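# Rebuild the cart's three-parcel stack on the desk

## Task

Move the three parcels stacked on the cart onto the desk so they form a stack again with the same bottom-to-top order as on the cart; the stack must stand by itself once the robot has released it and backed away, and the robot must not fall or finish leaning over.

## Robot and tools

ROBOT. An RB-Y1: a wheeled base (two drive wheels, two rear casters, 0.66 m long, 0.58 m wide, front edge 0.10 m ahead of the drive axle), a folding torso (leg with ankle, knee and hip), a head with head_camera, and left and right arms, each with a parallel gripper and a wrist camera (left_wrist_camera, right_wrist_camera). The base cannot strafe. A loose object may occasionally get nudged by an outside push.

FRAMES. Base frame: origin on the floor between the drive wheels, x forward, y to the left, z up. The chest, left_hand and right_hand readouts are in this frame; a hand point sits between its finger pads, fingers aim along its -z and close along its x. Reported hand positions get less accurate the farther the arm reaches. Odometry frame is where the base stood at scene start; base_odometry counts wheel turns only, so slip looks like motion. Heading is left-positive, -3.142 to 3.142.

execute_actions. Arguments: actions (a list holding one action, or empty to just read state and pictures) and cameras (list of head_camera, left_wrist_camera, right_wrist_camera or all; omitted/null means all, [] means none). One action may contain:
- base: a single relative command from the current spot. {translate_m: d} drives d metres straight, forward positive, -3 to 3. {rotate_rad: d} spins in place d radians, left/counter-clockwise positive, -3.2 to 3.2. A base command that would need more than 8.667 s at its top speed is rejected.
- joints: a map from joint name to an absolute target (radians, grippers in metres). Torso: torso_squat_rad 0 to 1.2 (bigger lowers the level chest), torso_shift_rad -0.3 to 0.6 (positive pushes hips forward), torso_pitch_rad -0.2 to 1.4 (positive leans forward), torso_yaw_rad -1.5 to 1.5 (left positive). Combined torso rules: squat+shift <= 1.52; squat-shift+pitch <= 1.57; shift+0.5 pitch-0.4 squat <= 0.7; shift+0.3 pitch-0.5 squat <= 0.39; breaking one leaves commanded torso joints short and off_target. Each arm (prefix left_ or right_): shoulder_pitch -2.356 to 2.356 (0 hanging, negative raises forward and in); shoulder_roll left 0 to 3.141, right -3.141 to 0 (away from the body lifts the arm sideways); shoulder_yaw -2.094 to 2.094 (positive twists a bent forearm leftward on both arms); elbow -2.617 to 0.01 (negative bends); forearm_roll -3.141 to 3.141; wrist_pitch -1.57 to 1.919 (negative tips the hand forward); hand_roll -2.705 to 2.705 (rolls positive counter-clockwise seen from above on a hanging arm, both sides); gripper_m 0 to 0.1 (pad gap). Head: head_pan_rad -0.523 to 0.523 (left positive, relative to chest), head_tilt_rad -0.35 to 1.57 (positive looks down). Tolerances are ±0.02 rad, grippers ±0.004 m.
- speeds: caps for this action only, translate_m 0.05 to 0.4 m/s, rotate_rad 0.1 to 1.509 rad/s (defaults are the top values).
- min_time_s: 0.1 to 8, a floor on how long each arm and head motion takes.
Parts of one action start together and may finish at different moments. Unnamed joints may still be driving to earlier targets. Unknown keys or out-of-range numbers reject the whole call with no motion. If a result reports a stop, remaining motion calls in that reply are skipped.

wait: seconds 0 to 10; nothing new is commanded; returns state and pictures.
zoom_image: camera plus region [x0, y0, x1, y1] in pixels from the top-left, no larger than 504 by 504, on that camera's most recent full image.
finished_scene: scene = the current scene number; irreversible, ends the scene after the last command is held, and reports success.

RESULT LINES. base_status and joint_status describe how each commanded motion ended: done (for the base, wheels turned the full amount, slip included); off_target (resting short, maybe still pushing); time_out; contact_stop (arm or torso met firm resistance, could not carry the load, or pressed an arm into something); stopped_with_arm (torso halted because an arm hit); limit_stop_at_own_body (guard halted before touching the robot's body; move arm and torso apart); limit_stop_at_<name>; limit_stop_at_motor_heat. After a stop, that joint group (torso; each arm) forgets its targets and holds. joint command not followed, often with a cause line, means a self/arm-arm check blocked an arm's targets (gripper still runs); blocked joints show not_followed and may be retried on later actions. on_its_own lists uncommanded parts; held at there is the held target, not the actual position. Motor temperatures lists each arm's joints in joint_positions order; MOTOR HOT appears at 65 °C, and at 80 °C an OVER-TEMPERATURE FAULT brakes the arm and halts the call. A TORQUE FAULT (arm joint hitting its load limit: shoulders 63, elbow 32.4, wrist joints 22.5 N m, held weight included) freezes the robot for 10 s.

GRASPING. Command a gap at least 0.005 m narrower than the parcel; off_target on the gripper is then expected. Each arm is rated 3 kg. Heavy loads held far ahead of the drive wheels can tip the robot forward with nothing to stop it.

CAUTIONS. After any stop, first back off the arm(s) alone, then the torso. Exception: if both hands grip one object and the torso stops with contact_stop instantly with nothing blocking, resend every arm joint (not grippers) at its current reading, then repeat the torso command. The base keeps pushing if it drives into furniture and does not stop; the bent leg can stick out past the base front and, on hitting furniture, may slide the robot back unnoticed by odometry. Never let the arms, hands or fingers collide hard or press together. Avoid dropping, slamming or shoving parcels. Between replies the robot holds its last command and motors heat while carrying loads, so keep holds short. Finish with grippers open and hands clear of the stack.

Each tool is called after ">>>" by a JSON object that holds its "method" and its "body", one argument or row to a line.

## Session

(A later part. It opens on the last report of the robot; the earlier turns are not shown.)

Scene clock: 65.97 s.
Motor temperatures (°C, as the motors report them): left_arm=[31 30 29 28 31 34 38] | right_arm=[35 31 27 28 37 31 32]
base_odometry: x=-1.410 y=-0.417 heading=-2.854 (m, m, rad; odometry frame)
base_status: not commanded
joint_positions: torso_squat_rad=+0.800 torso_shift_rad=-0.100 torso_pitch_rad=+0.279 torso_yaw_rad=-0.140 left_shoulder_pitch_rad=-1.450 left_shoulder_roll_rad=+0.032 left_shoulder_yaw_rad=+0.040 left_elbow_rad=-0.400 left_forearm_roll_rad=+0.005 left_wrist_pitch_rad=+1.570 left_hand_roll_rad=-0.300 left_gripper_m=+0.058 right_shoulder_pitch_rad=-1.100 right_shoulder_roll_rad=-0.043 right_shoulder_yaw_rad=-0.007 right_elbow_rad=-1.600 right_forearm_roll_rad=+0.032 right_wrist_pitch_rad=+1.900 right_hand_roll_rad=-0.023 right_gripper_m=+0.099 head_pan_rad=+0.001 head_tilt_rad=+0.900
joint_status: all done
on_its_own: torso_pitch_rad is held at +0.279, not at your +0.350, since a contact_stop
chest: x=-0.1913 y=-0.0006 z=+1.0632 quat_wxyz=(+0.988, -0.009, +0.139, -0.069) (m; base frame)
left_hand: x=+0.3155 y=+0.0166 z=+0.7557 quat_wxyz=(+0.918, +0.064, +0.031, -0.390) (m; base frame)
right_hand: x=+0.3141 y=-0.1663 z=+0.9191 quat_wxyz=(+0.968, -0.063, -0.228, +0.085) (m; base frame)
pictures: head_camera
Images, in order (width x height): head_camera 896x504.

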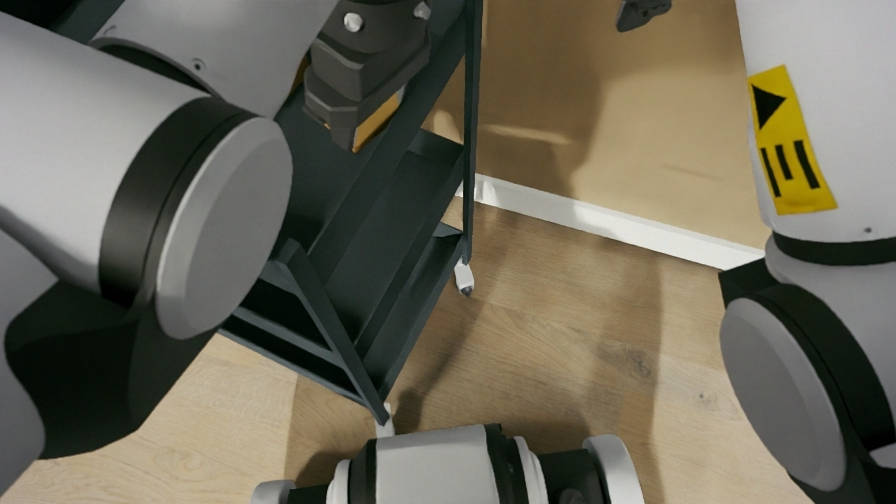

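>>> {"method": "execute_actions", "body": {
  "actions": [
    {"joints":{"torso_yaw_rad":-0.08,"torso_squat_rad":0.87}}
  ],
  "cameras": []
}}

>>> {"method": "execute_actions", "body": {
  "actions": [
    {"joints":{"left_gripper_m":0.085}}
  ],
  "cameras": []
}}

>>> {"method": "execute_actions", "body": {
  "actions": [
    {"joints":{"torso_squat_rad":0.4}}
  ],
  "cameras": ["head_camera"]
}}

Scene clock: 68.50 s.
Motor temperatures (°C, as the motors report them): left_arm=[31 30 29 28 31 34 38] | right_arm=[35 31 27 28 37 31 32]
base_odometry: x=-1.410 y=-0.417 heading=-2.854 (m, m, rad; odometry frame)
base_status: not commanded
joint_positions: torso_squat_rad=+0.870 torso_shift_rad=-0.100 torso_pitch_rad=+0.279 torso_yaw_rad=-0.080 left_shoulder_pitch_rad=-1.450 left_shoulder_roll_rad=+0.031 left_shoulder_yaw_rad=+0.040 left_elbow_rad=-0.400 left_forearm_roll_rad=+0.005 left_wrist_pitch_rad=+1.570 left_hand_roll_rad=-0.300 left_gripper_m=+0.058 right_shoulder_pitch_rad=-1.100 right_shoulder_roll_rad=-0.043 right_shoulder_yaw_rad=-0.007 right_elbow_rad=-1.600 right_forearm_roll_rad=+0.032 right_wrist_pitch_rad=+1.900 right_hand_roll_rad=-0.023 right_gripper_m=+0.099 head_pan_rad=+0.001 head_tilt_rad=+0.900
joint_status: all done
on_its_own: torso_pitch_rad is held at +0.279, not at your +0.350, since a contact_stop
chest: x=-0.1878 y=-0.0006 z=+1.0271 quat_wxyz=(+0.989, -0.005, +0.139, -0.040) (m; base frame)
left_hand: x=+0.3169 y=+0.0506 z=+0.7201 quat_wxyz=(+0.928, +0.070, +0.036, -0.363) (m; base frame)
right_hand: x=+0.3263 y=-0.1345 z=+0.8805 quat_wxyz=(+0.965, -0.048, -0.231, +0.111) (m; base frame)
pictures: none
No camera images: the call's "cameras" was empty. Leave "cameras" out to get every camera's image.

Scene clock: 69.53 s.
Motor temperatures (°C, as the motors report them): left_arm=[31 30 29 28 31 34 38] | right_arm=[35 31 27 28 37 31 32]
base_odometry: x=-1.410 y=-0.417 heading=-2.854 (m, m, rad; odometry frame)
base_status: not commanded
joint_positions: torso_squat_rad=+0.870 torso_shift_rad=-0.100 torso_pitch_rad=+0.279 torso_yaw_rad=-0.080 left_shoulder_pitch_rad=-1.450 left_shoulder_roll_rad=+0.031 left_shoulder_yaw_rad=+0.040 left_elbow_rad=-0.400 left_forearm_roll_rad=+0.005 left_wrist_pitch_rad=+1.570 left_hand_roll_rad=-0.300 left_gripper_m=+0.085 right_shoulder_pitch_rad=-1.100 right_shoulder_roll_rad=-0.043 right_shoulder_yaw_rad=-0.007 right_elbow_rad=-1.600 right_forearm_roll_rad=+0.032 right_wrist_pitch_rad=+1.900 right_hand_roll_rad=-0.023 right_gripper_m=+0.099 head_pan_rad=+0.001 head_tilt_rad=+0.900
joint_status: all done
on_its_own: torso_pitch_rad is held at +0.279, not at your +0.350, since a contact_stop
chest: x=-0.1878 y=-0.0006 z=+1.0271 quat_wxyz=(+0.989, -0.005, +0.139, -0.040) (m; base frame)
left_hand: x=+0.3169 y=+0.0506 z=+0.7201 quat_wxyz=(+0.928, +0.070, +0.036, -0.363) (m; base frame)
right_hand: x=+0.3263 y=-0.1345 z=+0.8805 quat_wxyz=(+0.965, -0.048, -0.231, +0.111) (m; base frame)
pictures: none
No camera images: the call's "cameras" was empty. Leave "cameras" out to get every camera's image.

Scene clock: 71.87 s.
Motor temperatures (°C, as the motors report them): left_arm=[31 30 29 28 31 34 38] | right_arm=[35 31 27 28 37 31 32]
base_odometry: x=-1.410 y=-0.417 heading=-2.854 (m, m, rad; odometry frame)
base_status: not commanded
joint_positions: torso_squat_rad=+0.400 torso_shift_rad=-0.100 torso_pitch_rad=+0.279 torso_yaw_rad=-0.080 left_shoulder_pitch_rad=-1.450 left_shoulder_roll_rad=+0.031 left_shoulder_yaw_rad=+0.040 left_elbow_rad=-0.400 left_forearm_roll_rad=+0.005 left_wrist_pitch_rad=+1.570 left_hand_roll_rad=-0.300 left_gripper_m=+0.085 right_shoulder_pitch_rad=-1.100 right_shoulder_roll_rad=-0.043 right_shoulder_yaw_rad=-0.007 right_elbow_rad=-1.600 right_forearm_roll_rad=+0.032 right_wrist_pitch_rad=+1.900 right_hand_roll_rad=-0.023 right_gripper_m=+0.099 head_pan_rad=+0.001 head_tilt_rad=+0.900
joint_status: all done
on_its_own: torso_pitch_rad is held at +0.279, not at your +0.350, since a contact_stop
chest: x=-0.2070 y=-0.0008 z=+1.2194 quat_wxyz=(+0.989, -0.005, +0.139, -0.040) (m; base frame)
left_hand: x=+0.2976 y=+0.0504 z=+0.9123 quat_wxyz=(+0.928, +0.070, +0.036, -0.363) (m; base frame)
right_hand: x=+0.3071 y=-0.1347 z=+1.0727 quat_wxyz=(+0.965, -0.048, -0.231, +0.111) (m; base frame)
pictures: head_camera
Images, in order (width x height): head_camera 896x504.

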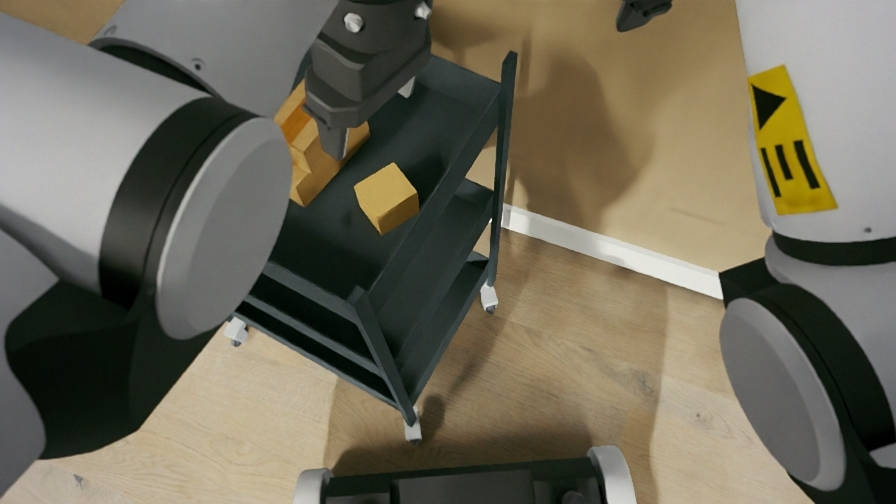

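>>> {"method": "execute_actions", "body": {
  "actions": [
    {"joints":{"torso_shift_rad":0.1,"torso_yaw_rad":0.06,"left_hand_roll_rad":1.3,"left_gripper_m":0.09}}
  ],
  "cameras": []
}}

>>> {"method": "execute_actions", "body": {
  "actions": [
    {"joints":{"torso_squat_rad":0.65}}
  ],
  "cameras": ["left_wrist_camera"]
}}

Scene clock: 77.33 s.
Motor temperatures (°C, as the motors report them): left_arm=[31 30 29 28 31 34 38] | right_arm=[35 31 27 28 37 31 32]
base_odometry: x=-1.410 y=-0.417 heading=-2.854 (m, m, rad; odometry frame)
base_status: not commanded
joint_positions: torso_squat_rad=+0.400 torso_shift_rad=+0.100 torso_pitch_rad=+0.280 torso_yaw_rad=+0.060 left_shoulder_pitch_rad=-1.450 left_shoulder_roll_rad=+0.031 left_shoulder_yaw_rad=+0.040 left_elbow_rad=-0.400 left_forearm_roll_rad=+0.005 left_wrist_pitch_rad=+1.570 left_hand_roll_rad=+1.300 left_gripper_m=+0.090 right_shoulder_pitch_rad=-1.100 right_shoulder_roll_rad=-0.043 right_shoulder_yaw_rad=-0.007 right_elbow_rad=-1.600 right_forearm_roll_rad=+0.032 right_wrist_pitch_rad=+1.900 right_hand_roll_rad=-0.023 right_gripper_m=+0.099 head_pan_rad=+0.001 head_tilt_rad=+0.900
joint_status: all done
on_its_own: torso_pitch_rad is held at +0.279, not at your +0.350, since a contact_stop
chest: x=-0.0783 y=-0.0008 z=+1.2194 quat_wxyz=(+0.990, +0.005, +0.139, +0.030) (m; base frame)
left_hand: x=+0.4141 y=+0.1294 z=+0.9159 quat_wxyz=(+0.876, +0.094, -0.028, +0.472) (m; base frame)
right_hand: x=+0.4487 y=-0.0588 z=+1.0691 quat_wxyz=(+0.957, -0.014, -0.236, +0.171) (m; base frame)
pictures: none
No camera images: the call's "cameras" was empty. Leave "cameras" out to get every camera's image.

Scene clock: 78.97 s.
Motor temperatures (°C, as the motors report them): left_arm=[31 30 29 28 31 34 38] | right_arm=[35 31 27 28 37 31 32]
base_odometry: x=-1.410 y=-0.417 heading=-2.854 (m, m, rad; odometry frame)
base_status: not commanded
joint_positions: torso_squat_rad=+0.650 torso_shift_rad=+0.100 torso_pitch_rad=+0.279 torso_yaw_rad=+0.060 left_shoulder_pitch_rad=-1.450 left_shoulder_roll_rad=+0.031 left_shoulder_yaw_rad=+0.040 left_elbow_rad=-0.400 left_forearm_roll_rad=+0.005 left_wrist_pitch_rad=+1.570 left_hand_roll_rad=+1.300 left_gripper_m=+0.090 right_shoulder_pitch_rad=-1.100 right_shoulder_roll_rad=-0.043 right_shoulder_yaw_rad=-0.007 right_elbow_rad=-1.600 right_forearm_roll_rad=+0.032 right_wrist_pitch_rad=+1.900 right_hand_roll_rad=-0.023 right_gripper_m=+0.099 head_pan_rad=+0.001 head_tilt_rad=+0.900
joint_status: all done
on_its_own: torso_pitch_rad is held at +0.279, not at your +0.350, since a contact_stop
chest: x=-0.0871 y=-0.0007 z=+1.1324 quat_wxyz=(+0.990, +0.005, +0.139, +0.030) (m; base frame)
left_hand: x=+0.4054 y=+0.1294 z=+0.8290 quat_wxyz=(+0.876, +0.094, -0.028, +0.472) (m; base frame)
right_hand: x=+0.4399 y=-0.0587 z=+0.9822 quat_wxyz=(+0.956, -0.014, -0.236, +0.171) (m; base frame)
pictures: left_wrist_camera
Images, in order (width x height): left_wrist_camera 644x364.

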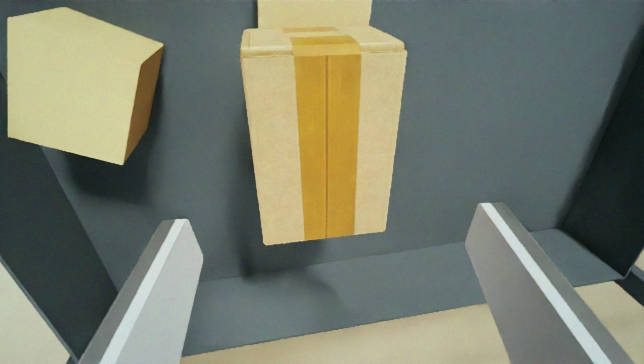

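Well centered.

>>> {"method": "execute_actions", "body": {
  "actions": [
    {"joints":{"torso_squat_rad":0.79}}
  ],
  "cameras": ["left_wrist_camera"]
}}

Scene clock: 81.30 s.
Motor temperatures (°C, as the motors report them): left_arm=[31 30 29 28 31 34 38] | right_arm=[35 31 27 28 37 31 32]
base_odometry: x=-1.410 y=-0.417 heading=-2.854 (m, m, rad; odometry frame)
base_status: not commanded
joint_positions: torso_squat_rad=+0.790 torso_shift_rad=+0.100 torso_pitch_rad=+0.279 torso_yaw_rad=+0.060 left_shoulder_pitch_rad=-1.450 left_shoulder_roll_rad=+0.031 left_shoulder_yaw_rad=+0.040 left_elbow_rad=-0.400 left_forearm_roll_rad=+0.005 left_wrist_pitch_rad=+1.570 left_hand_roll_rad=+1.300 left_gripper_m=+0.090 right_shoulder_pitch_rad=-1.100 right_shoulder_roll_rad=-0.043 right_shoulder_yaw_rad=-0.007 right_elbow_rad=-1.600 right_forearm_roll_rad=+0.032 right_wrist_pitch_rad=+1.900 right_hand_roll_rad=-0.023 right_gripper_m=+0.099 head_pan_rad=+0.001 head_tilt_rad=+0.900
joint_status: all done
on_its_own: torso_pitch_rad is held at +0.279, not at your +0.350, since a contact_stop
chest: x=-0.0935 y=-0.0006 z=+1.0682 quat_wxyz=(+0.990, +0.005, +0.139, +0.030) (m; base frame)
left_hand: x=+0.3989 y=+0.1295 z=+0.7648 quat_wxyz=(+0.876, +0.094, -0.028, +0.472) (m; base frame)
right_hand: x=+0.4335 y=-0.0586 z=+0.9180 quat_wxyz=(+0.956, -0.014, -0.236, +0.171) (m; base frame)
pictures: left_wrist_camera
Images, in order (width x height): left_wrist_camera 644x364.

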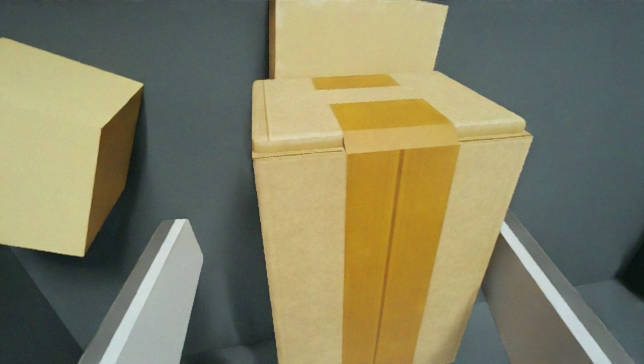

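>>> {"method": "execute_actions", "body": {
  "actions": [
    {"joints":{"left_gripper_m":0.03}}
  ],
  "cameras": []
}}

>>> {"method": "execute_actions", "body": {
  "actions": [
    {"joints":{"torso_squat_rad":0.3}}
  ],
  "cameras": ["head_camera"]
}}

Scene clock: 84.27 s.
Motor temperatures (°C, as the motors report them): left_arm=[31 30 29 28 31 34 38] | right_arm=[35 31 27 28 37 31 32]
base_odometry: x=-1.410 y=-0.417 heading=-2.854 (m, m, rad; odometry frame)
base_status: not commanded
joint_positions: torso_squat_rad=+0.790 torso_shift_rad=+0.100 torso_pitch_rad=+0.279 torso_yaw_rad=+0.060 left_shoulder_pitch_rad=-1.450 left_shoulder_roll_rad=+0.031 left_shoulder_yaw_rad=+0.040 left_elbow_rad=-0.400 left_forearm_roll_rad=+0.005 left_wrist_pitch_rad=+1.570 left_hand_roll_rad=+1.300 left_gripper_m=+0.059 right_shoulder_pitch_rad=-1.100 right_shoulder_roll_rad=-0.043 right_shoulder_yaw_rad=-0.007 right_elbow_rad=-1.600 right_forearm_roll_rad=+0.032 right_wrist_pitch_rad=+1.900 right_hand_roll_rad=-0.023 right_gripper_m=+0.099 head_pan_rad=+0.001 head_tilt_rad=+0.900
joint_status: left_gripper_m off_target (ended at +0.059, target +0.030)
on_its_own: torso_pitch_rad is held at +0.279, not at your +0.350, since a contact_stop
chest: x=-0.0935 y=-0.0006 z=+1.0682 quat_wxyz=(+0.990, +0.005, +0.139, +0.030) (m; base frame)
left_hand: x=+0.3989 y=+0.1295 z=+0.7648 quat_wxyz=(+0.876, +0.094, -0.028, +0.472) (m; base frame)
right_hand: x=+0.4335 y=-0.0586 z=+0.9180 quat_wxyz=(+0.956, -0.014, -0.236, +0.171) (m; base frame)
pictures: none
No camera images: the call's "cameras" was empty. Leave "cameras" out to get every camera's image.

Scene clock: 86.67 s.
Motor temperatures (°C, as the motors report them): left_arm=[31 30 29 28 31 34 38] | right_arm=[35 31 27 28 37 31 32]
base_odometry: x=-1.410 y=-0.417 heading=-2.854 (m, m, rad; odometry frame)
base_status: not commanded
joint_positions: torso_squat_rad=+0.300 torso_shift_rad=+0.100 torso_pitch_rad=+0.280 torso_yaw_rad=+0.060 left_shoulder_pitch_rad=-1.450 left_shoulder_roll_rad=+0.031 left_shoulder_yaw_rad=+0.040 left_elbow_rad=-0.400 left_forearm_roll_rad=+0.005 left_wrist_pitch_rad=+1.570 left_hand_roll_rad=+1.300 left_gripper_m=+0.059 right_shoulder_pitch_rad=-1.100 right_shoulder_roll_rad=-0.043 right_shoulder_yaw_rad=-0.007 right_elbow_rad=-1.600 right_forearm_roll_rad=+0.032 right_wrist_pitch_rad=+1.900 right_hand_roll_rad=-0.023 right_gripper_m=+0.099 head_pan_rad=+0.001 head_tilt_rad=+0.900
joint_status: all done
on_its_own: torso_pitch_rad is held at +0.279, not at your +0.350, since a contact_stop
chest: x=-0.0758 y=-0.0008 z=+1.2433 quat_wxyz=(+0.990, +0.005, +0.139, +0.030) (m; base frame)
left_hand: x=+0.4165 y=+0.1293 z=+0.9397 quat_wxyz=(+0.876, +0.094, -0.028, +0.472) (m; base frame)
right_hand: x=+0.4512 y=-0.0588 z=+1.0929 quat_wxyz=(+0.957, -0.014, -0.236, +0.171) (m; base frame)
pictures: head_camera
Images, in order (width x height): head_camera 896x504.

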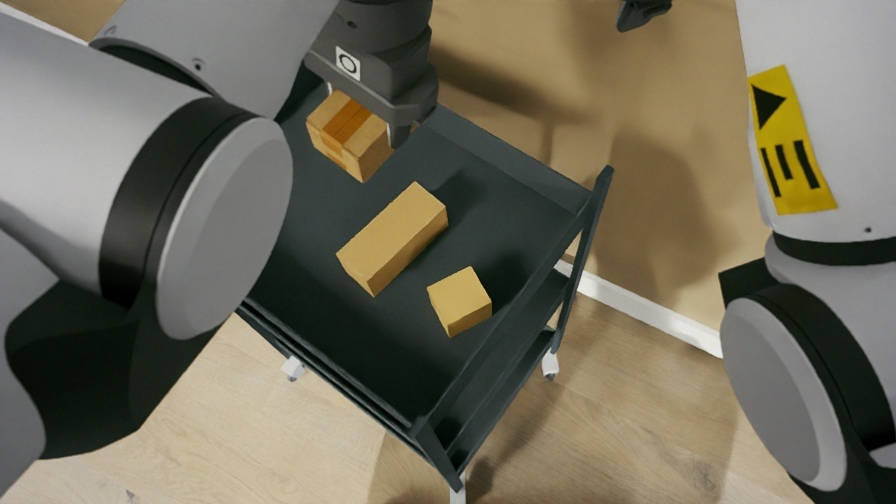

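>>> {"method": "execute_actions", "body": {
  "actions": [
    {"joints":{"left_shoulder_pitch_rad":-1.1,"left_elbow_rad":-1.3,"left_wrist_pitch_rad":1.9,"torso_yaw_rad":0.52}}
  ],
  "cameras": []
}}

>>> {"method": "execute_actions", "body": {
  "actions": [
    {"joints":{"right_shoulder_pitch_rad":-1.45,"right_elbow_rad":-0.4,"right_wrist_pitch_rad":1.57,"right_hand_roll_rad":0.1,"right_gripper_m":0.09}}
  ],
  "cameras": ["right_wrist_camera"]
}}

Scene clock: 89.77 s.
Motor temperatures (°C, as the motors report them): left_arm=[31 30 29 28 31 34 38] | right_arm=[35 31 27 28 37 31 32]
base_odometry: x=-1.410 y=-0.417 heading=-2.854 (m, m, rad; odometry frame)
base_status: not commanded
joint_positions: torso_squat_rad=+0.300 torso_shift_rad=+0.100 torso_pitch_rad=+0.279 torso_yaw_rad=+0.520 left_shoulder_pitch_rad=-1.100 left_shoulder_roll_rad=+0.031 left_shoulder_yaw_rad=+0.040 left_elbow_rad=-1.300 left_forearm_roll_rad=+0.005 left_wrist_pitch_rad=+1.900 left_hand_roll_rad=+1.300 left_gripper_m=+0.059 right_shoulder_pitch_rad=-1.100 right_shoulder_roll_rad=-0.043 right_shoulder_yaw_rad=-0.007 right_elbow_rad=-1.600 right_forearm_roll_rad=+0.032 right_wrist_pitch_rad=+1.900 right_hand_roll_rad=-0.023 right_gripper_m=+0.099 head_pan_rad=+0.001 head_tilt_rad=+0.900
joint_status: all done
on_its_own: torso_pitch_rad is held at +0.279, not at your +0.350, since a contact_stop
chest: x=-0.0759 y=-0.0008 z=+1.2433 quat_wxyz=(+0.957, +0.036, +0.134, +0.255) (m; base frame)
left_hand: x=+0.3038 y=+0.3550 z=+1.0391 quat_wxyz=(+0.731, +0.054, -0.119, +0.669) (m; base frame)
right_hand: x=+0.4211 y=+0.1907 z=+1.1018 quat_wxyz=(+0.895, +0.098, -0.243, +0.362) (m; base frame)
pictures: none
No camera images: the call's "cameras" was empty. Leave "cameras" out to get every camera's image.

Scene clock: 91.60 s.
Motor temperatures (°C, as the motors report them): left_arm=[31 30 29 28 31 34 38] | right_arm=[35 31 27 28 37 31 32]
base_odometry: x=-1.410 y=-0.417 heading=-2.854 (m, m, rad; odometry frame)
base_status: not commanded
joint_positions: torso_squat_rad=+0.300 torso_shift_rad=+0.100 torso_pitch_rad=+0.279 torso_yaw_rad=+0.520 left_shoulder_pitch_rad=-1.100 left_shoulder_roll_rad=+0.031 left_shoulder_yaw_rad=+0.040 left_elbow_rad=-1.300 left_forearm_roll_rad=+0.005 left_wrist_pitch_rad=+1.900 left_hand_roll_rad=+1.300 left_gripper_m=+0.059 right_shoulder_pitch_rad=-1.450 right_shoulder_roll_rad=-0.043 right_shoulder_yaw_rad=-0.007 right_elbow_rad=-0.400 right_forearm_roll_rad=+0.032 right_wrist_pitch_rad=+1.570 right_hand_roll_rad=+0.100 right_gripper_m=+0.090 head_pan_rad=+0.001 head_tilt_rad=+0.900
joint_status: all done
on_its_own: torso_pitch_rad is held at +0.279, not at your +0.350, since a contact_stop
chest: x=-0.0759 y=-0.0008 z=+1.2433 quat_wxyz=(+0.957, +0.036, +0.134, +0.255) (m; base frame)
left_hand: x=+0.3038 y=+0.3550 z=+1.0392 quat_wxyz=(+0.731, +0.054, -0.119, +0.669) (m; base frame)
right_hand: x=+0.4122 y=+0.1839 z=+0.9472 quat_wxyz=(+0.883, -0.052, -0.017, +0.466) (m; base frame)
pictures: right_wrist_camera
Images, in order (width x height): right_wrist_camera 644x364.

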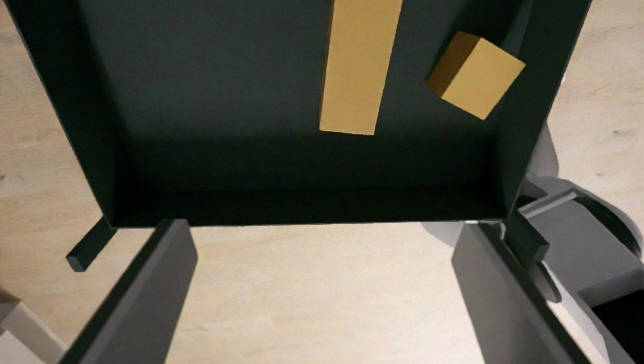

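>>> {"method": "execute_actions", "body": {
  "actions": [
    {"joints":{"torso_yaw_rad":0.45,"torso_squat_rad":0.72}}
  ],
  "cameras": ["right_wrist_camera"]
}}

Scene clock: 94.90 s.
Motor temperatures (°C, as the motors report them): left_arm=[31 30 29 28 31 34 38] | right_arm=[35 31 27 28 37 31 32]
base_odometry: x=-1.410 y=-0.417 heading=-2.854 (m, m, rad; odometry frame)
base_status: not commanded
joint_positions: torso_squat_rad=+0.720 torso_shift_rad=+0.100 torso_pitch_rad=+0.279 torso_yaw_rad=+0.450 left_shoulder_pitch_rad=-1.100 left_shoulder_roll_rad=+0.031 left_shoulder_yaw_rad=+0.040 left_elbow_rad=-1.300 left_forearm_roll_rad=+0.005 left_wrist_pitch_rad=+1.900 left_hand_roll_rad=+1.300 left_gripper_m=+0.059 right_shoulder_pitch_rad=-1.450 right_shoulder_roll_rad=-0.043 right_shoulder_yaw_rad=-0.007 right_elbow_rad=-0.400 right_forearm_roll_rad=+0.032 right_wrist_pitch_rad=+1.570 right_hand_roll_rad=+0.100 right_gripper_m=+0.090 head_pan_rad=+0.001 head_tilt_rad=+0.900
joint_status: all done
on_its_own: torso_pitch_rad is held at +0.279, not at your +0.350, since a contact_stop
chest: x=-0.0902 y=-0.0007 z=+1.1016 quat_wxyz=(+0.965, +0.031, +0.136, +0.221) (m; base frame)
left_hand: x=+0.3124 y=+0.3248 z=+0.8909 quat_wxyz=(+0.754, +0.043, -0.115, +0.645) (m; base frame)
right_hand: x=+0.4091 y=+0.1451 z=+0.8024 quat_wxyz=(+0.898, -0.061, -0.011, +0.436) (m; base frame)
pictures: right_wrist_camera
Images, in order (width x height): right_wrist_camera 644x364.

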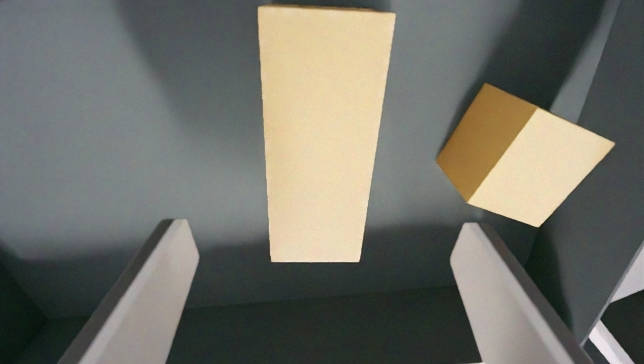

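>>> {"method": "execute_actions", "body": {
  "actions": [
    {"joints":{"right_gripper_m":0.075,"torso_squat_rad":0.84}}
  ],
  "cameras": ["right_wrist_camera"]
}}

Scene clock: 96.90 s.
Motor temperatures (°C, as the motors report them): left_arm=[31 30 29 28 31 34 38] | right_arm=[35 31 27 28 37 31 32]
base_odometry: x=-1.410 y=-0.417 heading=-2.854 (m, m, rad; odometry frame)
base_status: not commanded
joint_positions: torso_squat_rad=+0.840 torso_shift_rad=+0.100 torso_pitch_rad=+0.279 torso_yaw_rad=+0.450 left_shoulder_pitch_rad=-1.100 left_shoulder_roll_rad=+0.031 left_shoulder_yaw_rad=+0.040 left_elbow_rad=-1.300 left_forearm_roll_rad=+0.005 left_wrist_pitch_rad=+1.900 left_hand_roll_rad=+1.300 left_gripper_m=+0.059 right_shoulder_pitch_rad=-1.450 right_shoulder_roll_rad=-0.043 right_shoulder_yaw_rad=-0.007 right_elbow_rad=-0.400 right_forearm_roll_rad=+0.032 right_wrist_pitch_rad=+1.570 right_hand_roll_rad=+0.100 right_gripper_m=+0.075 head_pan_rad=+0.001 head_tilt_rad=+0.900
joint_status: all done
on_its_own: torso_pitch_rad is held at +0.279, not at your +0.350, since a contact_stop
chest: x=-0.0961 y=-0.0006 z=+1.0429 quat_wxyz=(+0.965, +0.031, +0.136, +0.221) (m; base frame)
left_hand: x=+0.3065 y=+0.3249 z=+0.8322 quat_wxyz=(+0.754, +0.043, -0.115, +0.645) (m; base frame)
right_hand: x=+0.4032 y=+0.1452 z=+0.7436 quat_wxyz=(+0.898, -0.061, -0.011, +0.436) (m; base frame)
pictures: right_wrist_camera
Images, in order (width x height): right_wrist_camera 644x364.

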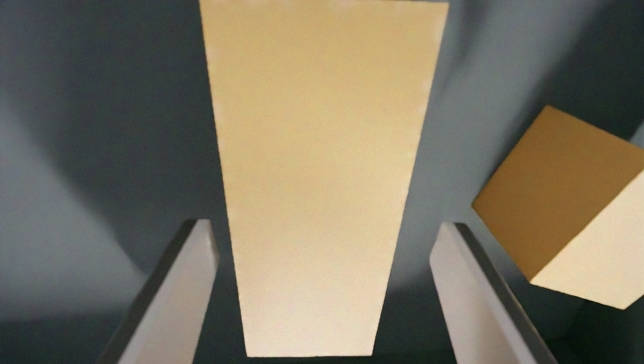

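>>> {"method": "execute_actions", "body": {
  "actions": [
    {"joints":{"torso_squat_rad":0.91}}
  ],
  "cameras": []
}}

>>> {"method": "execute_actions", "body": {
  "actions": [
    {"joints":{"right_gripper_m":0.03}}
  ],
  "cameras": []
}}

>>> {"method": "execute_actions", "body": {
  "actions": [
    {"joints":{"torso_squat_rad":0.2}}
  ],
  "cameras": ["head_camera"]
}}

Scene clock: 99.57 s.
Motor temperatures (°C, as the motors report them): left_arm=[31 30 29 28 31 34 38] | right_arm=[35 31 27 28 37 31 32]
base_odometry: x=-1.410 y=-0.417 heading=-2.854 (m, m, rad; odometry frame)
base_status: not commanded
joint_positions: torso_squat_rad=+0.910 torso_shift_rad=+0.100 torso_pitch_rad=+0.279 torso_yaw_rad=+0.450 left_shoulder_pitch_rad=-1.100 left_shoulder_roll_rad=+0.031 left_shoulder_yaw_rad=+0.040 left_elbow_rad=-1.300 left_forearm_roll_rad=+0.005 left_wrist_pitch_rad=+1.900 left_hand_roll_rad=+1.300 left_gripper_m=+0.059 right_shoulder_pitch_rad=-1.450 right_shoulder_roll_rad=-0.043 right_shoulder_yaw_rad=-0.007 right_elbow_rad=-0.400 right_forearm_roll_rad=+0.032 right_wrist_pitch_rad=+1.570 right_hand_roll_rad=+0.100 right_gripper_m=+0.075 head_pan_rad=+0.001 head_tilt_rad=+0.900
joint_status: all done
on_its_own: torso_pitch_rad is held at +0.279, not at your +0.350, since a contact_stop
chest: x=-0.0998 y=-0.0006 z=+1.0054 quat_wxyz=(+0.965, +0.031, +0.136, +0.221) (m; base frame)
left_hand: x=+0.3027 y=+0.3249 z=+0.7948 quat_wxyz=(+0.754, +0.043, -0.115, +0.645) (m; base frame)
right_hand: x=+0.3994 y=+0.1452 z=+0.7062 quat_wxyz=(+0.898, -0.061, -0.011, +0.436) (m; base frame)
pictures: none
No camera images: the call's "cameras" was empty. Leave "cameras" out to get every camera's image.

Scene clock: 100.50 s.
Motor temperatures (°C, as the motors report them): left_arm=[31 30 29 28 31 34 38] | right_arm=[35 31 27 28 37 31 32]
base_odometry: x=-1.410 y=-0.417 heading=-2.854 (m, m, rad; odometry frame)
base_status: not commanded
joint_positions: torso_squat_rad=+0.910 torso_shift_rad=+0.100 torso_pitch_rad=+0.279 torso_yaw_rad=+0.450 left_shoulder_pitch_rad=-1.100 left_shoulder_roll_rad=+0.031 left_shoulder_yaw_rad=+0.040 left_elbow_rad=-1.300 left_forearm_roll_rad=+0.005 left_wrist_pitch_rad=+1.900 left_hand_roll_rad=+1.300 left_gripper_m=+0.059 right_shoulder_pitch_rad=-1.450 right_shoulder_roll_rad=-0.043 right_shoulder_yaw_rad=-0.007 right_elbow_rad=-0.400 right_forearm_roll_rad=+0.032 right_wrist_pitch_rad=+1.570 right_hand_roll_rad=+0.100 right_gripper_m=+0.052 head_pan_rad=+0.001 head_tilt_rad=+0.900
joint_status: right_gripper_m off_target (ended at +0.052, target +0.030)
on_its_own: torso_pitch_rad is held at +0.279, not at your +0.350, since a contact_stop
chest: x=-0.0998 y=-0.0006 z=+1.0054 quat_wxyz=(+0.965, +0.031, +0.136, +0.221) (m; base frame)
left_hand: x=+0.3027 y=+0.3249 z=+0.7948 quat_wxyz=(+0.754, +0.043, -0.115, +0.645) (m; base frame)
right_hand: x=+0.3995 y=+0.1452 z=+0.7063 quat_wxyz=(+0.898, -0.061, -0.011, +0.436) (m; base frame)
pictures: none
No camera images: the call's "cameras" was empty. Leave "cameras" out to get every camera's image.

Scene clock: 103.63 s.
Motor temperatures (°C, as the motors report them): left_arm=[31 30 29 28 31 34 38] | right_arm=[35 31 27 28 37 31 32]
base_odometry: x=-1.410 y=-0.417 heading=-2.854 (m, m, rad; odometry frame)
base_status: not commanded
joint_positions: torso_squat_rad=+0.200 torso_shift_rad=+0.100 torso_pitch_rad=+0.280 torso_yaw_rad=+0.450 left_shoulder_pitch_rad=-1.100 left_shoulder_roll_rad=+0.031 left_shoulder_yaw_rad=+0.040 left_elbow_rad=-1.300 left_forearm_roll_rad=+0.005 left_wrist_pitch_rad=+1.900 left_hand_roll_rad=+1.300 left_gripper_m=+0.059 right_shoulder_pitch_rad=-1.450 right_shoulder_roll_rad=-0.043 right_shoulder_yaw_rad=-0.007 right_elbow_rad=-0.400 right_forearm_roll_rad=+0.032 right_wrist_pitch_rad=+1.570 right_hand_roll_rad=+0.100 right_gripper_m=+0.052 head_pan_rad=+0.001 head_tilt_rad=+0.900
joint_status: all done
on_its_own: torso_pitch_rad is held at +0.279, not at your +0.350, since a contact_stop
chest: x=-0.0741 y=-0.0008 z=+1.2605 quat_wxyz=(+0.965, +0.031, +0.136, +0.221) (m; base frame)
left_hand: x=+0.3284 y=+0.3247 z=+1.0497 quat_wxyz=(+0.754, +0.043, -0.115, +0.645) (m; base frame)
right_hand: x=+0.4251 y=+0.1449 z=+0.9611 quat_wxyz=(+0.898, -0.061, -0.011, +0.436) (m; base frame)
pictures: head_camera
Images, in order (width x height): head_camera 896x504.

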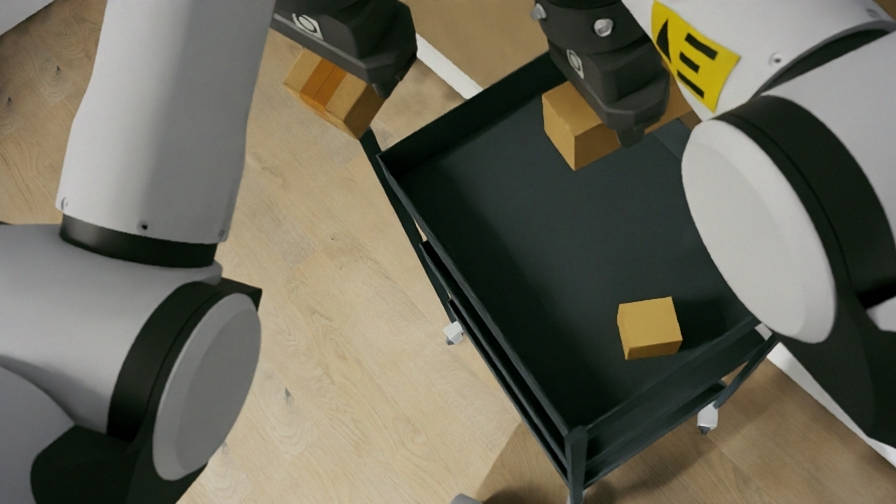

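>>> {"method": "execute_actions", "body": {
  "actions": [
    {"base":{"translate_m":-2.0},"joints":{"torso_yaw_rad":0,"torso_pitch_rad":0,"torso_shift_rad":0,"torso_squat_rad":0.1,"left_shoulder_pitch_rad":-1.2,"left_elbow_rad":-0.7,"left_wrist_pitch_rad":1.9,"right_shoulder_pitch_rad":-1.2,"right_elbow_rad":-0.7,"right_wrist_pitch_rad":1.9}}
  ],
  "cameras": []
}}

>>> {"method": "execute_actions", "body": {
  "actions": [
    {"base":{"rotate_rad":-1.86},"joints":{"head_tilt_rad":0.4},"speeds":{"rotate_rad":0.8}}
  ],
  "cameras": []
}}

>>> {"method": "execute_actions", "body": {
  "actions": [
    {"base":{"translate_m":0.8}}
  ],
  "cameras": ["head_camera"]
}}

Scene clock: 114.57 s.
Motor temperatures (°C, as the motors report them): left_arm=[31 30 29 28 31 34 38] | right_arm=[35 31 27 28 37 31 32]
base_odometry: x=+0.508 y=+0.152 heading=-2.853 (m, m, rad; odometry frame)
base_status: done
joint_positions: torso_squat_rad=+0.100 torso_shift_rad=+0.000 torso_pitch_rad=+0.000 torso_yaw_rad=+0.000 left_shoulder_pitch_rad=-1.199 left_shoulder_roll_rad=+0.031 left_shoulder_yaw_rad=+0.040 left_elbow_rad=-0.700 left_forearm_roll_rad=+0.005 left_wrist_pitch_rad=+1.900 left_hand_roll_rad=+1.300 left_gripper_m=+0.059 right_shoulder_pitch_rad=-1.200 right_shoulder_roll_rad=-0.043 right_shoulder_yaw_rad=-0.007 right_elbow_rad=-0.700 right_forearm_roll_rad=+0.032 right_wrist_pitch_rad=+1.900 right_hand_roll_rad=+0.100 right_gripper_m=+0.052 head_pan_rad=+0.001 head_tilt_rad=+0.900
joint_status: all done
chest: x=-0.2280 y=-0.0008 z=+1.2864 quat_wxyz=(+1.000, +0.000, +0.000, +0.000) (m; base frame)
left_hand: x=+0.2649 y=+0.1292 z=+1.0808 quat_wxyz=(+0.868, +0.093, -0.035, +0.486) (m; base frame)
right_hand: x=+0.2696 y=-0.1457 z=+1.0845 quat_wxyz=(+0.974, -0.128, +0.029, +0.183) (m; base frame)
pictures: none
No camera images: the call's "cameras" was empty. Leave "cameras" out to get every camera's image.

Scene clock: 118.80 s.
Motor temperatures (°C, as the motors report them): left_arm=[31 30 29 28 31 34 38] | right_arm=[35 31 27 28 37 31 32]
base_odometry: x=+0.508 y=+0.152 heading=+1.571 (m, m, rad; odometry frame)
base_status: done
joint_positions: torso_squat_rad=+0.100 torso_shift_rad=+0.000 torso_pitch_rad=+0.000 torso_yaw_rad=+0.000 left_shoulder_pitch_rad=-1.199 left_shoulder_roll_rad=+0.031 left_shoulder_yaw_rad=+0.040 left_elbow_rad=-0.700 left_forearm_roll_rad=+0.005 left_wrist_pitch_rad=+1.900 left_hand_roll_rad=+1.300 left_gripper_m=+0.059 right_shoulder_pitch_rad=-1.200 right_shoulder_roll_rad=-0.043 right_shoulder_yaw_rad=-0.007 right_elbow_rad=-0.700 right_forearm_roll_rad=+0.032 right_wrist_pitch_rad=+1.900 right_hand_roll_rad=+0.100 right_gripper_m=+0.052 head_pan_rad=+0.001 head_tilt_rad=+0.400
joint_status: all done
chest: x=-0.2280 y=-0.0008 z=+1.2864 quat_wxyz=(+1.000, +0.000, +0.000, +0.000) (m; base frame)
left_hand: x=+0.2649 y=+0.1292 z=+1.0808 quat_wxyz=(+0.868, +0.093, -0.035, +0.486) (m; base frame)
right_hand: x=+0.2696 y=-0.1457 z=+1.0845 quat_wxyz=(+0.974, -0.127, +0.029, +0.183) (m; base frame)
pictures: none
No camera images: the call's "cameras" was empty. Leave "cameras" out to get every camera's image.

Scene clock: 122.37 s.
Motor temperatures (°C, as the motors report them): left_arm=[31 30 29 28 31 34 38] | right_arm=[35 31 27 28 37 31 32]
base_odometry: x=+0.508 y=+0.952 heading=+1.570 (m, m, rad; odometry frame)
base_status: done
joint_positions: torso_squat_rad=+0.100 torso_shift_rad=+0.000 torso_pitch_rad=+0.000 torso_yaw_rad=+0.000 left_shoulder_pitch_rad=-1.199 left_shoulder_roll_rad=+0.031 left_shoulder_yaw_rad=+0.040 left_elbow_rad=-0.700 left_forearm_roll_rad=+0.005 left_wrist_pitch_rad=+1.900 left_hand_roll_rad=+1.300 left_gripper_m=+0.059 right_shoulder_pitch_rad=-1.200 right_shoulder_roll_rad=-0.043 right_shoulder_yaw_rad=-0.007 right_elbow_rad=-0.700 right_forearm_roll_rad=+0.032 right_wrist_pitch_rad=+1.900 right_hand_roll_rad=+0.100 right_gripper_m=+0.052 head_pan_rad=+0.001 head_tilt_rad=+0.400
joint_status: not commanded
chest: x=-0.2279 y=-0.0008 z=+1.2864 quat_wxyz=(+1.000, +0.000, +0.000, +0.000) (m; base frame)
left_hand: x=+0.2650 y=+0.1292 z=+1.0807 quat_wxyz=(+0.868, +0.093, -0.035, +0.486) (m; base frame)
right_hand: x=+0.2697 y=-0.1457 z=+1.0843 quat_wxyz=(+0.974, -0.127, +0.029, +0.183) (m; base frame)
pictures: head_camera
Images, in order (width x height): head_camera 896x504.

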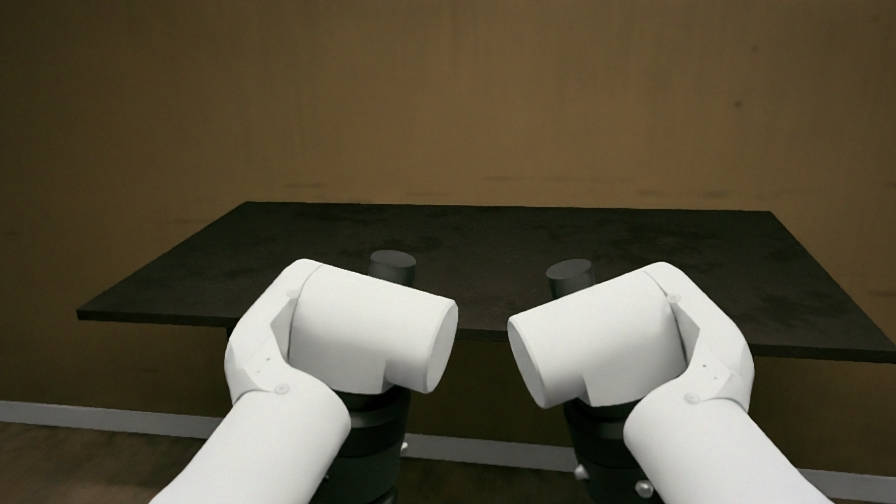

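>>> {"method": "execute_actions", "body": {
  "actions": [
    {"base":{"translate_m":0.8},"joints":{"head_tilt_rad":0.9,"torso_yaw_rad":0.29}}
  ],
  "cameras": ["head_camera"]
}}

Scene clock: 126.73 s.
Motor temperatures (°C, as the motors report them): left_arm=[31 30 29 28 31 34 38] | right_arm=[36 31 27 28 37 31 32]
base_odometry: x=+0.509 y=+1.752 heading=+1.570 (m, m, rad; odometry frame)
base_status: done
joint_positions: torso_squat_rad=+0.100 torso_shift_rad=+0.000 torso_pitch_rad=+0.000 torso_yaw_rad=+0.290 left_shoulder_pitch_rad=-1.200 left_shoulder_roll_rad=+0.031 left_shoulder_yaw_rad=+0.040 left_elbow_rad=-0.700 left_forearm_roll_rad=+0.005 left_wrist_pitch_rad=+1.900 left_hand_roll_rad=+1.300 left_gripper_m=+0.059 right_shoulder_pitch_rad=-1.200 right_shoulder_roll_rad=-0.043 right_shoulder_yaw_rad=-0.007 right_elbow_rad=-0.700 right_forearm_roll_rad=+0.032 right_wrist_pitch_rad=+1.900 right_hand_roll_rad=+0.100 right_gripper_m=+0.052 head_pan_rad=+0.001 head_tilt_rad=+0.900
joint_status: all done
chest: x=-0.2279 y=-0.0008 z=+1.2864 quat_wxyz=(+0.990, +0.000, +0.000, +0.145) (m; base frame)
left_hand: x=+0.2073 y=+0.2649 z=+1.0808 quat_wxyz=(+0.789, +0.097, -0.021, +0.607) (m; base frame)
right_hand: x=+0.2904 y=+0.0028 z=+1.0845 quat_wxyz=(+0.938, -0.130, +0.010, +0.322) (m; base frame)
pictures: head_camera
Images, in order (width x height): head_camera 896x504.

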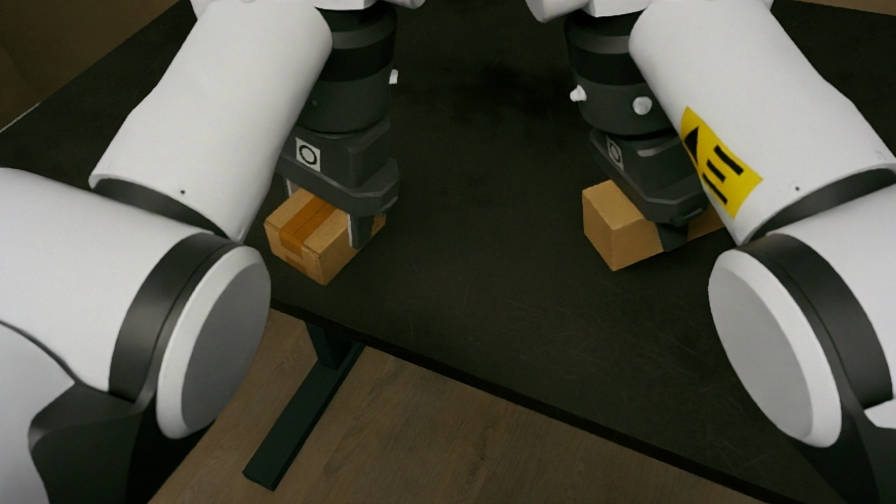

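>>> {"method": "execute_actions", "body": {
  "actions": [
    {"base":{"translate_m":0.08}}
  ],
  "cameras": []
}}

>>> {"method": "execute_actions", "body": {
  "actions": [
    {"joints":{"right_shoulder_pitch_rad":-0.95,"right_elbow_rad":-0.75,"right_wrist_pitch_rad":1.7},"min_time_s":2}
  ],
  "cameras": ["head_camera"]
}}

Scene clock: 129.13 s.
Motor temperatures (°C, as the motors report them): left_arm=[31 30 29 28 31 34 38] | right_arm=[36 31 27 28 37 31 32]
base_odometry: x=+0.509 y=+1.832 heading=+1.570 (m, m, rad; odometry frame)
base_status: done
joint_positions: torso_squat_rad=+0.100 torso_shift_rad=+0.000 torso_pitch_rad=+0.000 torso_yaw_rad=+0.290 left_shoulder_pitch_rad=-1.200 left_shoulder_roll_rad=+0.031 left_shoulder_yaw_rad=+0.040 left_elbow_rad=-0.700 left_forearm_roll_rad=+0.005 left_wrist_pitch_rad=+1.900 left_hand_roll_rad=+1.300 left_gripper_m=+0.059 right_shoulder_pitch_rad=-1.200 right_shoulder_roll_rad=-0.043 right_shoulder_yaw_rad=-0.007 right_elbow_rad=-0.700 right_forearm_roll_rad=+0.032 right_wrist_pitch_rad=+1.900 right_hand_roll_rad=+0.100 right_gripper_m=+0.052 head_pan_rad=+0.001 head_tilt_rad=+0.900
joint_status: not commanded
chest: x=-0.2278 y=-0.0008 z=+1.2864 quat_wxyz=(+0.990, +0.000, +0.000, +0.145) (m; base frame)
left_hand: x=+0.2074 y=+0.2649 z=+1.0808 quat_wxyz=(+0.789, +0.097, -0.021, +0.607) (m; base frame)
right_hand: x=+0.2905 y=+0.0028 z=+1.0844 quat_wxyz=(+0.938, -0.130, +0.010, +0.322) (m; base frame)
pictures: none
No camera images: the call's "cameras" was empty. Leave "cameras" out to get every camera's image.

Scene clock: 131.57 s.
Motor temperatures (°C, as the motors report them): left_arm=[31 30 29 28 31 34 38] | right_arm=[36 31 27 28 37 31 32]
base_odometry: x=+0.509 y=+1.832 heading=+1.570 (m, m, rad; odometry frame)
base_status: not commanded
joint_positions: torso_squat_rad=+0.100 torso_shift_rad=+0.000 torso_pitch_rad=+0.000 torso_yaw_rad=+0.290 left_shoulder_pitch_rad=-1.200 left_shoulder_roll_rad=+0.031 left_shoulder_yaw_rad=+0.040 left_elbow_rad=-0.700 left_forearm_roll_rad=+0.005 left_wrist_pitch_rad=+1.900 left_hand_roll_rad=+1.300 left_gripper_m=+0.059 right_shoulder_pitch_rad=-0.971 right_shoulder_roll_rad=-0.045 right_shoulder_yaw_rad=-0.007 right_elbow_rad=-0.752 right_forearm_roll_rad=+0.033 right_wrist_pitch_rad=+1.713 right_hand_roll_rad=+0.100 right_gripper_m=+0.052 head_pan_rad=+0.001 head_tilt_rad=+0.900
joint_status: right_shoulder_pitch_rad contact_stop (moved +0.229 of +0.250); the others done
chest: x=-0.2282 y=-0.0008 z=+1.2864 quat_wxyz=(+0.990, +0.000, +0.000, +0.144) (m; base frame)
left_hand: x=+0.2071 y=+0.2648 z=+1.0811 quat_wxyz=(+0.789, +0.097, -0.021, +0.607) (m; base frame)
right_hand: x=+0.2839 y=-0.0241 z=+0.9886 quat_wxyz=(+0.946, -0.101, +0.005, +0.309) (m; base frame)
pictures: head_camera
Images, in order (width x height): head_camera 896x504.

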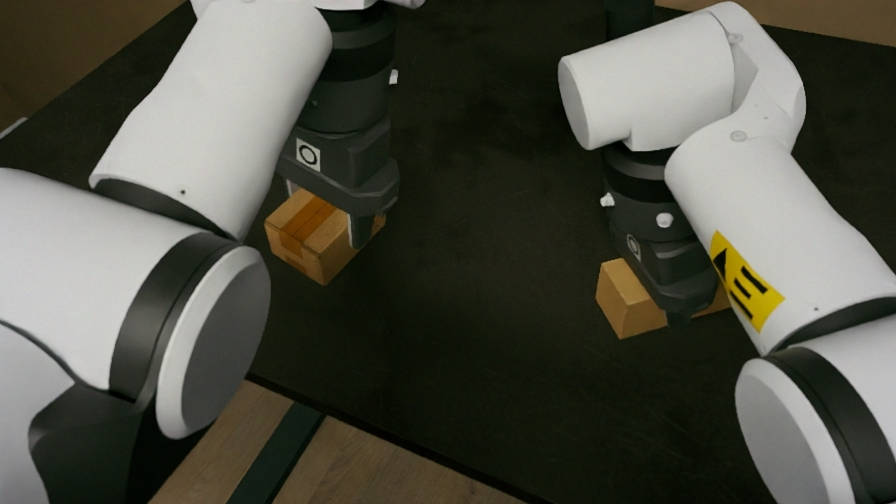

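>>> {"method": "execute_actions", "body": {
  "actions": [
    {"joints":{"right_gripper_m":0.099}}
  ],
  "cameras": []
}}

>>> {"method": "execute_actions", "body": {
  "actions": [
    {"joints":{"right_shoulder_pitch_rad":-1.2,"right_elbow_rad":-0.7,"right_wrist_pitch_rad":1.9,"torso_squat_rad":0}}
  ],
  "cameras": []
}}

>>> {"method": "execute_actions", "body": {
  "actions": [
    {"joints":{"torso_yaw_rad":-0.34}}
  ],
  "cameras": ["head_camera","left_wrist_camera"]
}}

Scene clock: 134.60 s.
Motor temperatures (°C, as the motors report them): left_arm=[31 30 29 28 31 34 38] | right_arm=[35 31 27 28 37 31 32]
base_odometry: x=+0.509 y=+1.832 heading=+1.570 (m, m, rad; odometry frame)
base_status: not commanded
joint_positions: torso_squat_rad=+0.100 torso_shift_rad=+0.000 torso_pitch_rad=+0.000 torso_yaw_rad=+0.290 left_shoulder_pitch_rad=-1.200 left_shoulder_roll_rad=+0.031 left_shoulder_yaw_rad=+0.040 left_elbow_rad=-0.700 left_forearm_roll_rad=+0.005 left_wrist_pitch_rad=+1.900 left_hand_roll_rad=+1.300 left_gripper_m=+0.059 right_shoulder_pitch_rad=-0.972 right_shoulder_roll_rad=-0.045 right_shoulder_yaw_rad=-0.007 right_elbow_rad=-0.753 right_forearm_roll_rad=+0.033 right_wrist_pitch_rad=+1.713 right_hand_roll_rad=+0.100 right_gripper_m=+0.099 head_pan_rad=+0.001 head_tilt_rad=+0.900
joint_status: all done
chest: x=-0.2282 y=-0.0008 z=+1.2864 quat_wxyz=(+0.990, +0.000, +0.000, +0.144) (m; base frame)
left_hand: x=+0.2071 y=+0.2648 z=+1.0811 quat_wxyz=(+0.789, +0.097, -0.021, +0.607) (m; base frame)
right_hand: x=+0.2844 y=-0.0238 z=+0.9893 quat_wxyz=(+0.946, -0.101, +0.004, +0.309) (m; base frame)
pictures: none
No camera images: the call's "cameras" was empty. Leave "cameras" out to get every camera's image.

Scene clock: 135.70 s.
Motor temperatures (°C, as the motors report them): left_arm=[31 30 29 28 31 34 38] | right_arm=[35 31 27 28 37 31 32]
base_odometry: x=+0.509 y=+1.832 heading=+1.570 (m, m, rad; odometry frame)
base_status: not commanded
joint_positions: torso_squat_rad=+0.000 torso_shift_rad=+0.000 torso_pitch_rad=+0.000 torso_yaw_rad=+0.290 left_shoulder_pitch_rad=-1.200 left_shoulder_roll_rad=+0.031 left_shoulder_yaw_rad=+0.040 left_elbow_rad=-0.700 left_forearm_roll_rad=+0.005 left_wrist_pitch_rad=+1.900 left_hand_roll_rad=+1.300 left_gripper_m=+0.059 right_shoulder_pitch_rad=-1.200 right_shoulder_roll_rad=-0.045 right_shoulder_yaw_rad=-0.007 right_elbow_rad=-0.700 right_forearm_roll_rad=+0.033 right_wrist_pitch_rad=+1.900 right_hand_roll_rad=+0.100 right_gripper_m=+0.099 head_pan_rad=+0.001 head_tilt_rad=+0.900
joint_status: all done
chest: x=-0.2279 y=-0.0008 z=+1.2899 quat_wxyz=(+0.990, +0.000, +0.000, +0.144) (m; base frame)
left_hand: x=+0.2073 y=+0.2647 z=+1.0843 quat_wxyz=(+0.789, +0.097, -0.021, +0.607) (m; base frame)
right_hand: x=+0.2912 y=+0.0018 z=+1.0885 quat_wxyz=(+0.938, -0.131, +0.009, +0.321) (m; base frame)
pictures: none
No camera images: the call's "cameras" was empty. Leave "cameras" out to get every camera's image.

Scene clock: 137.53 s.
Motor temperatures (°C, as the motors report them): left_arm=[31 30 29 28 31 34 38] | right_arm=[35 31 27 28 37 31 32]
base_odometry: x=+0.509 y=+1.832 heading=+1.570 (m, m, rad; odometry frame)
base_status: not commanded
joint_positions: torso_squat_rad=+0.000 torso_shift_rad=+0.000 torso_pitch_rad=+0.000 torso_yaw_rad=-0.340 left_shoulder_pitch_rad=-1.200 left_shoulder_roll_rad=+0.031 left_shoulder_yaw_rad=+0.040 left_elbow_rad=-0.700 left_forearm_roll_rad=+0.005 left_wrist_pitch_rad=+1.900 left_hand_roll_rad=+1.300 left_gripper_m=+0.059 right_shoulder_pitch_rad=-1.200 right_shoulder_roll_rad=-0.045 right_shoulder_yaw_rad=-0.007 right_elbow_rad=-0.700 right_forearm_roll_rad=+0.033 right_wrist_pitch_rad=+1.900 right_hand_roll_rad=+0.100 right_gripper_m=+0.099 head_pan_rad=+0.001 head_tilt_rad=+0.900
joint_status: all done
chest: x=-0.2279 y=-0.0008 z=+1.2899 quat_wxyz=(+0.986, +0.000, +0.000, -0.169) (m; base frame)
left_hand: x=+0.2801 y=-0.0427 z=+1.0840 quat_wxyz=(+0.938, +0.086, -0.050, +0.332) (m; base frame)
right_hand: x=+0.1929 y=-0.3046 z=+1.0882 quat_wxyz=(+0.991, -0.122, +0.050, +0.014) (m; base frame)
pictures: head_camera, left_wrist_camera
Images, in order (width x height): head_camera 896x504, left_wrist_camera 644x364.

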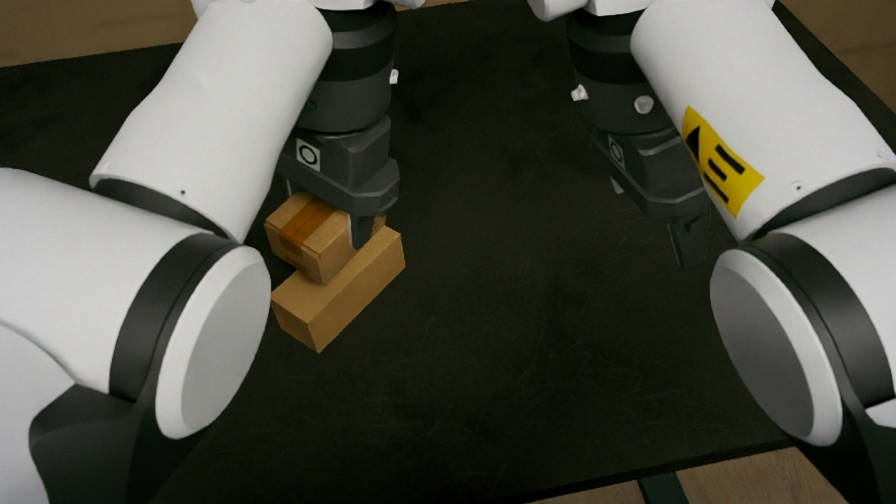

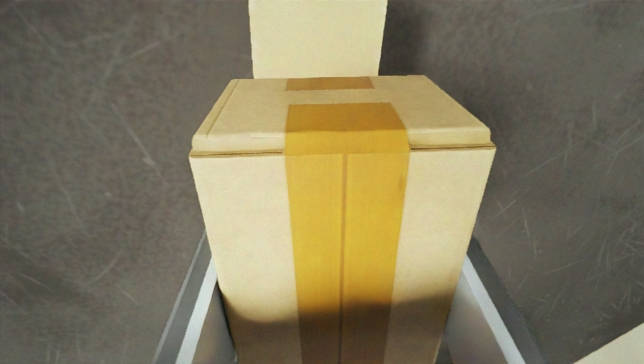

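Looks aligned. Lower.

>>> {"method": "execute_actions", "body": {
  "actions": [
    {"joints":{"torso_squat_rad":0.33}}
  ],
  "cameras": ["head_camera"]
}}

Scene clock: 140.07 s.
Motor temperatures (°C, as the motors report them): left_arm=[31 30 29 28 31 34 38] | right_arm=[35 31 27 28 37 31 32]
base_odometry: x=+0.509 y=+1.832 heading=+1.570 (m, m, rad; odometry frame)
base_status: not commanded
joint_positions: torso_squat_rad=+0.330 torso_shift_rad=-0.001 torso_pitch_rad=-0.001 torso_yaw_rad=-0.340 left_shoulder_pitch_rad=-1.204 left_shoulder_roll_rad=+0.032 left_shoulder_yaw_rad=+0.040 left_elbow_rad=-0.702 left_forearm_roll_rad=+0.005 left_wrist_pitch_rad=+1.901 left_hand_roll_rad=+1.300 left_gripper_m=+0.059 right_shoulder_pitch_rad=-1.200 right_shoulder_roll_rad=-0.045 right_shoulder_yaw_rad=-0.007 right_elbow_rad=-0.700 right_forearm_roll_rad=+0.033 right_wrist_pitch_rad=+1.900 right_hand_roll_rad=+0.100 right_gripper_m=+0.099 head_pan_rad=+0.001 head_tilt_rad=+0.900
joint_status: all done
chest: x=-0.2288 y=-0.0008 z=+1.2521 quat_wxyz=(+0.986, +0.000, -0.001, -0.169) (m; base frame)
left_hand: x=+0.2807 y=-0.0434 z=+1.0496 quat_wxyz=(+0.938, +0.084, -0.053, +0.332) (m; base frame)
right_hand: x=+0.1924 y=-0.3045 z=+1.0511 quat_wxyz=(+0.991, -0.122, +0.049, +0.014) (m; base frame)
pictures: head_camera
Images, in order (width x height): head_camera 896x504.

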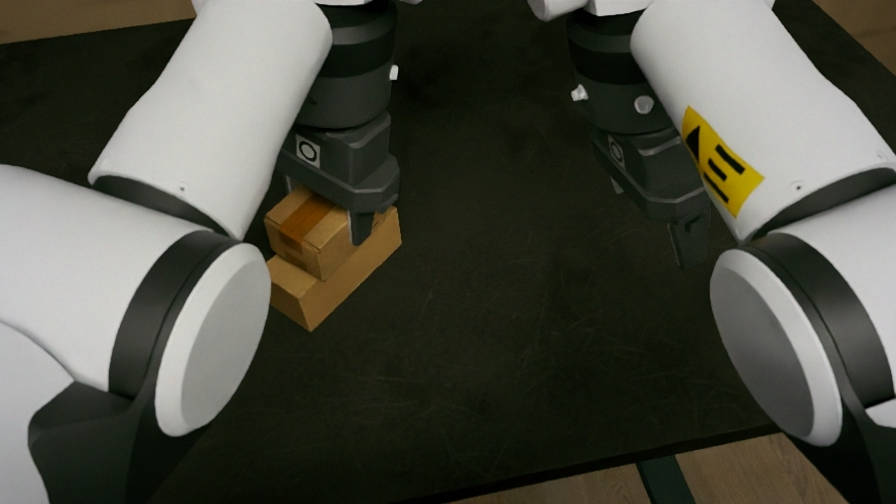

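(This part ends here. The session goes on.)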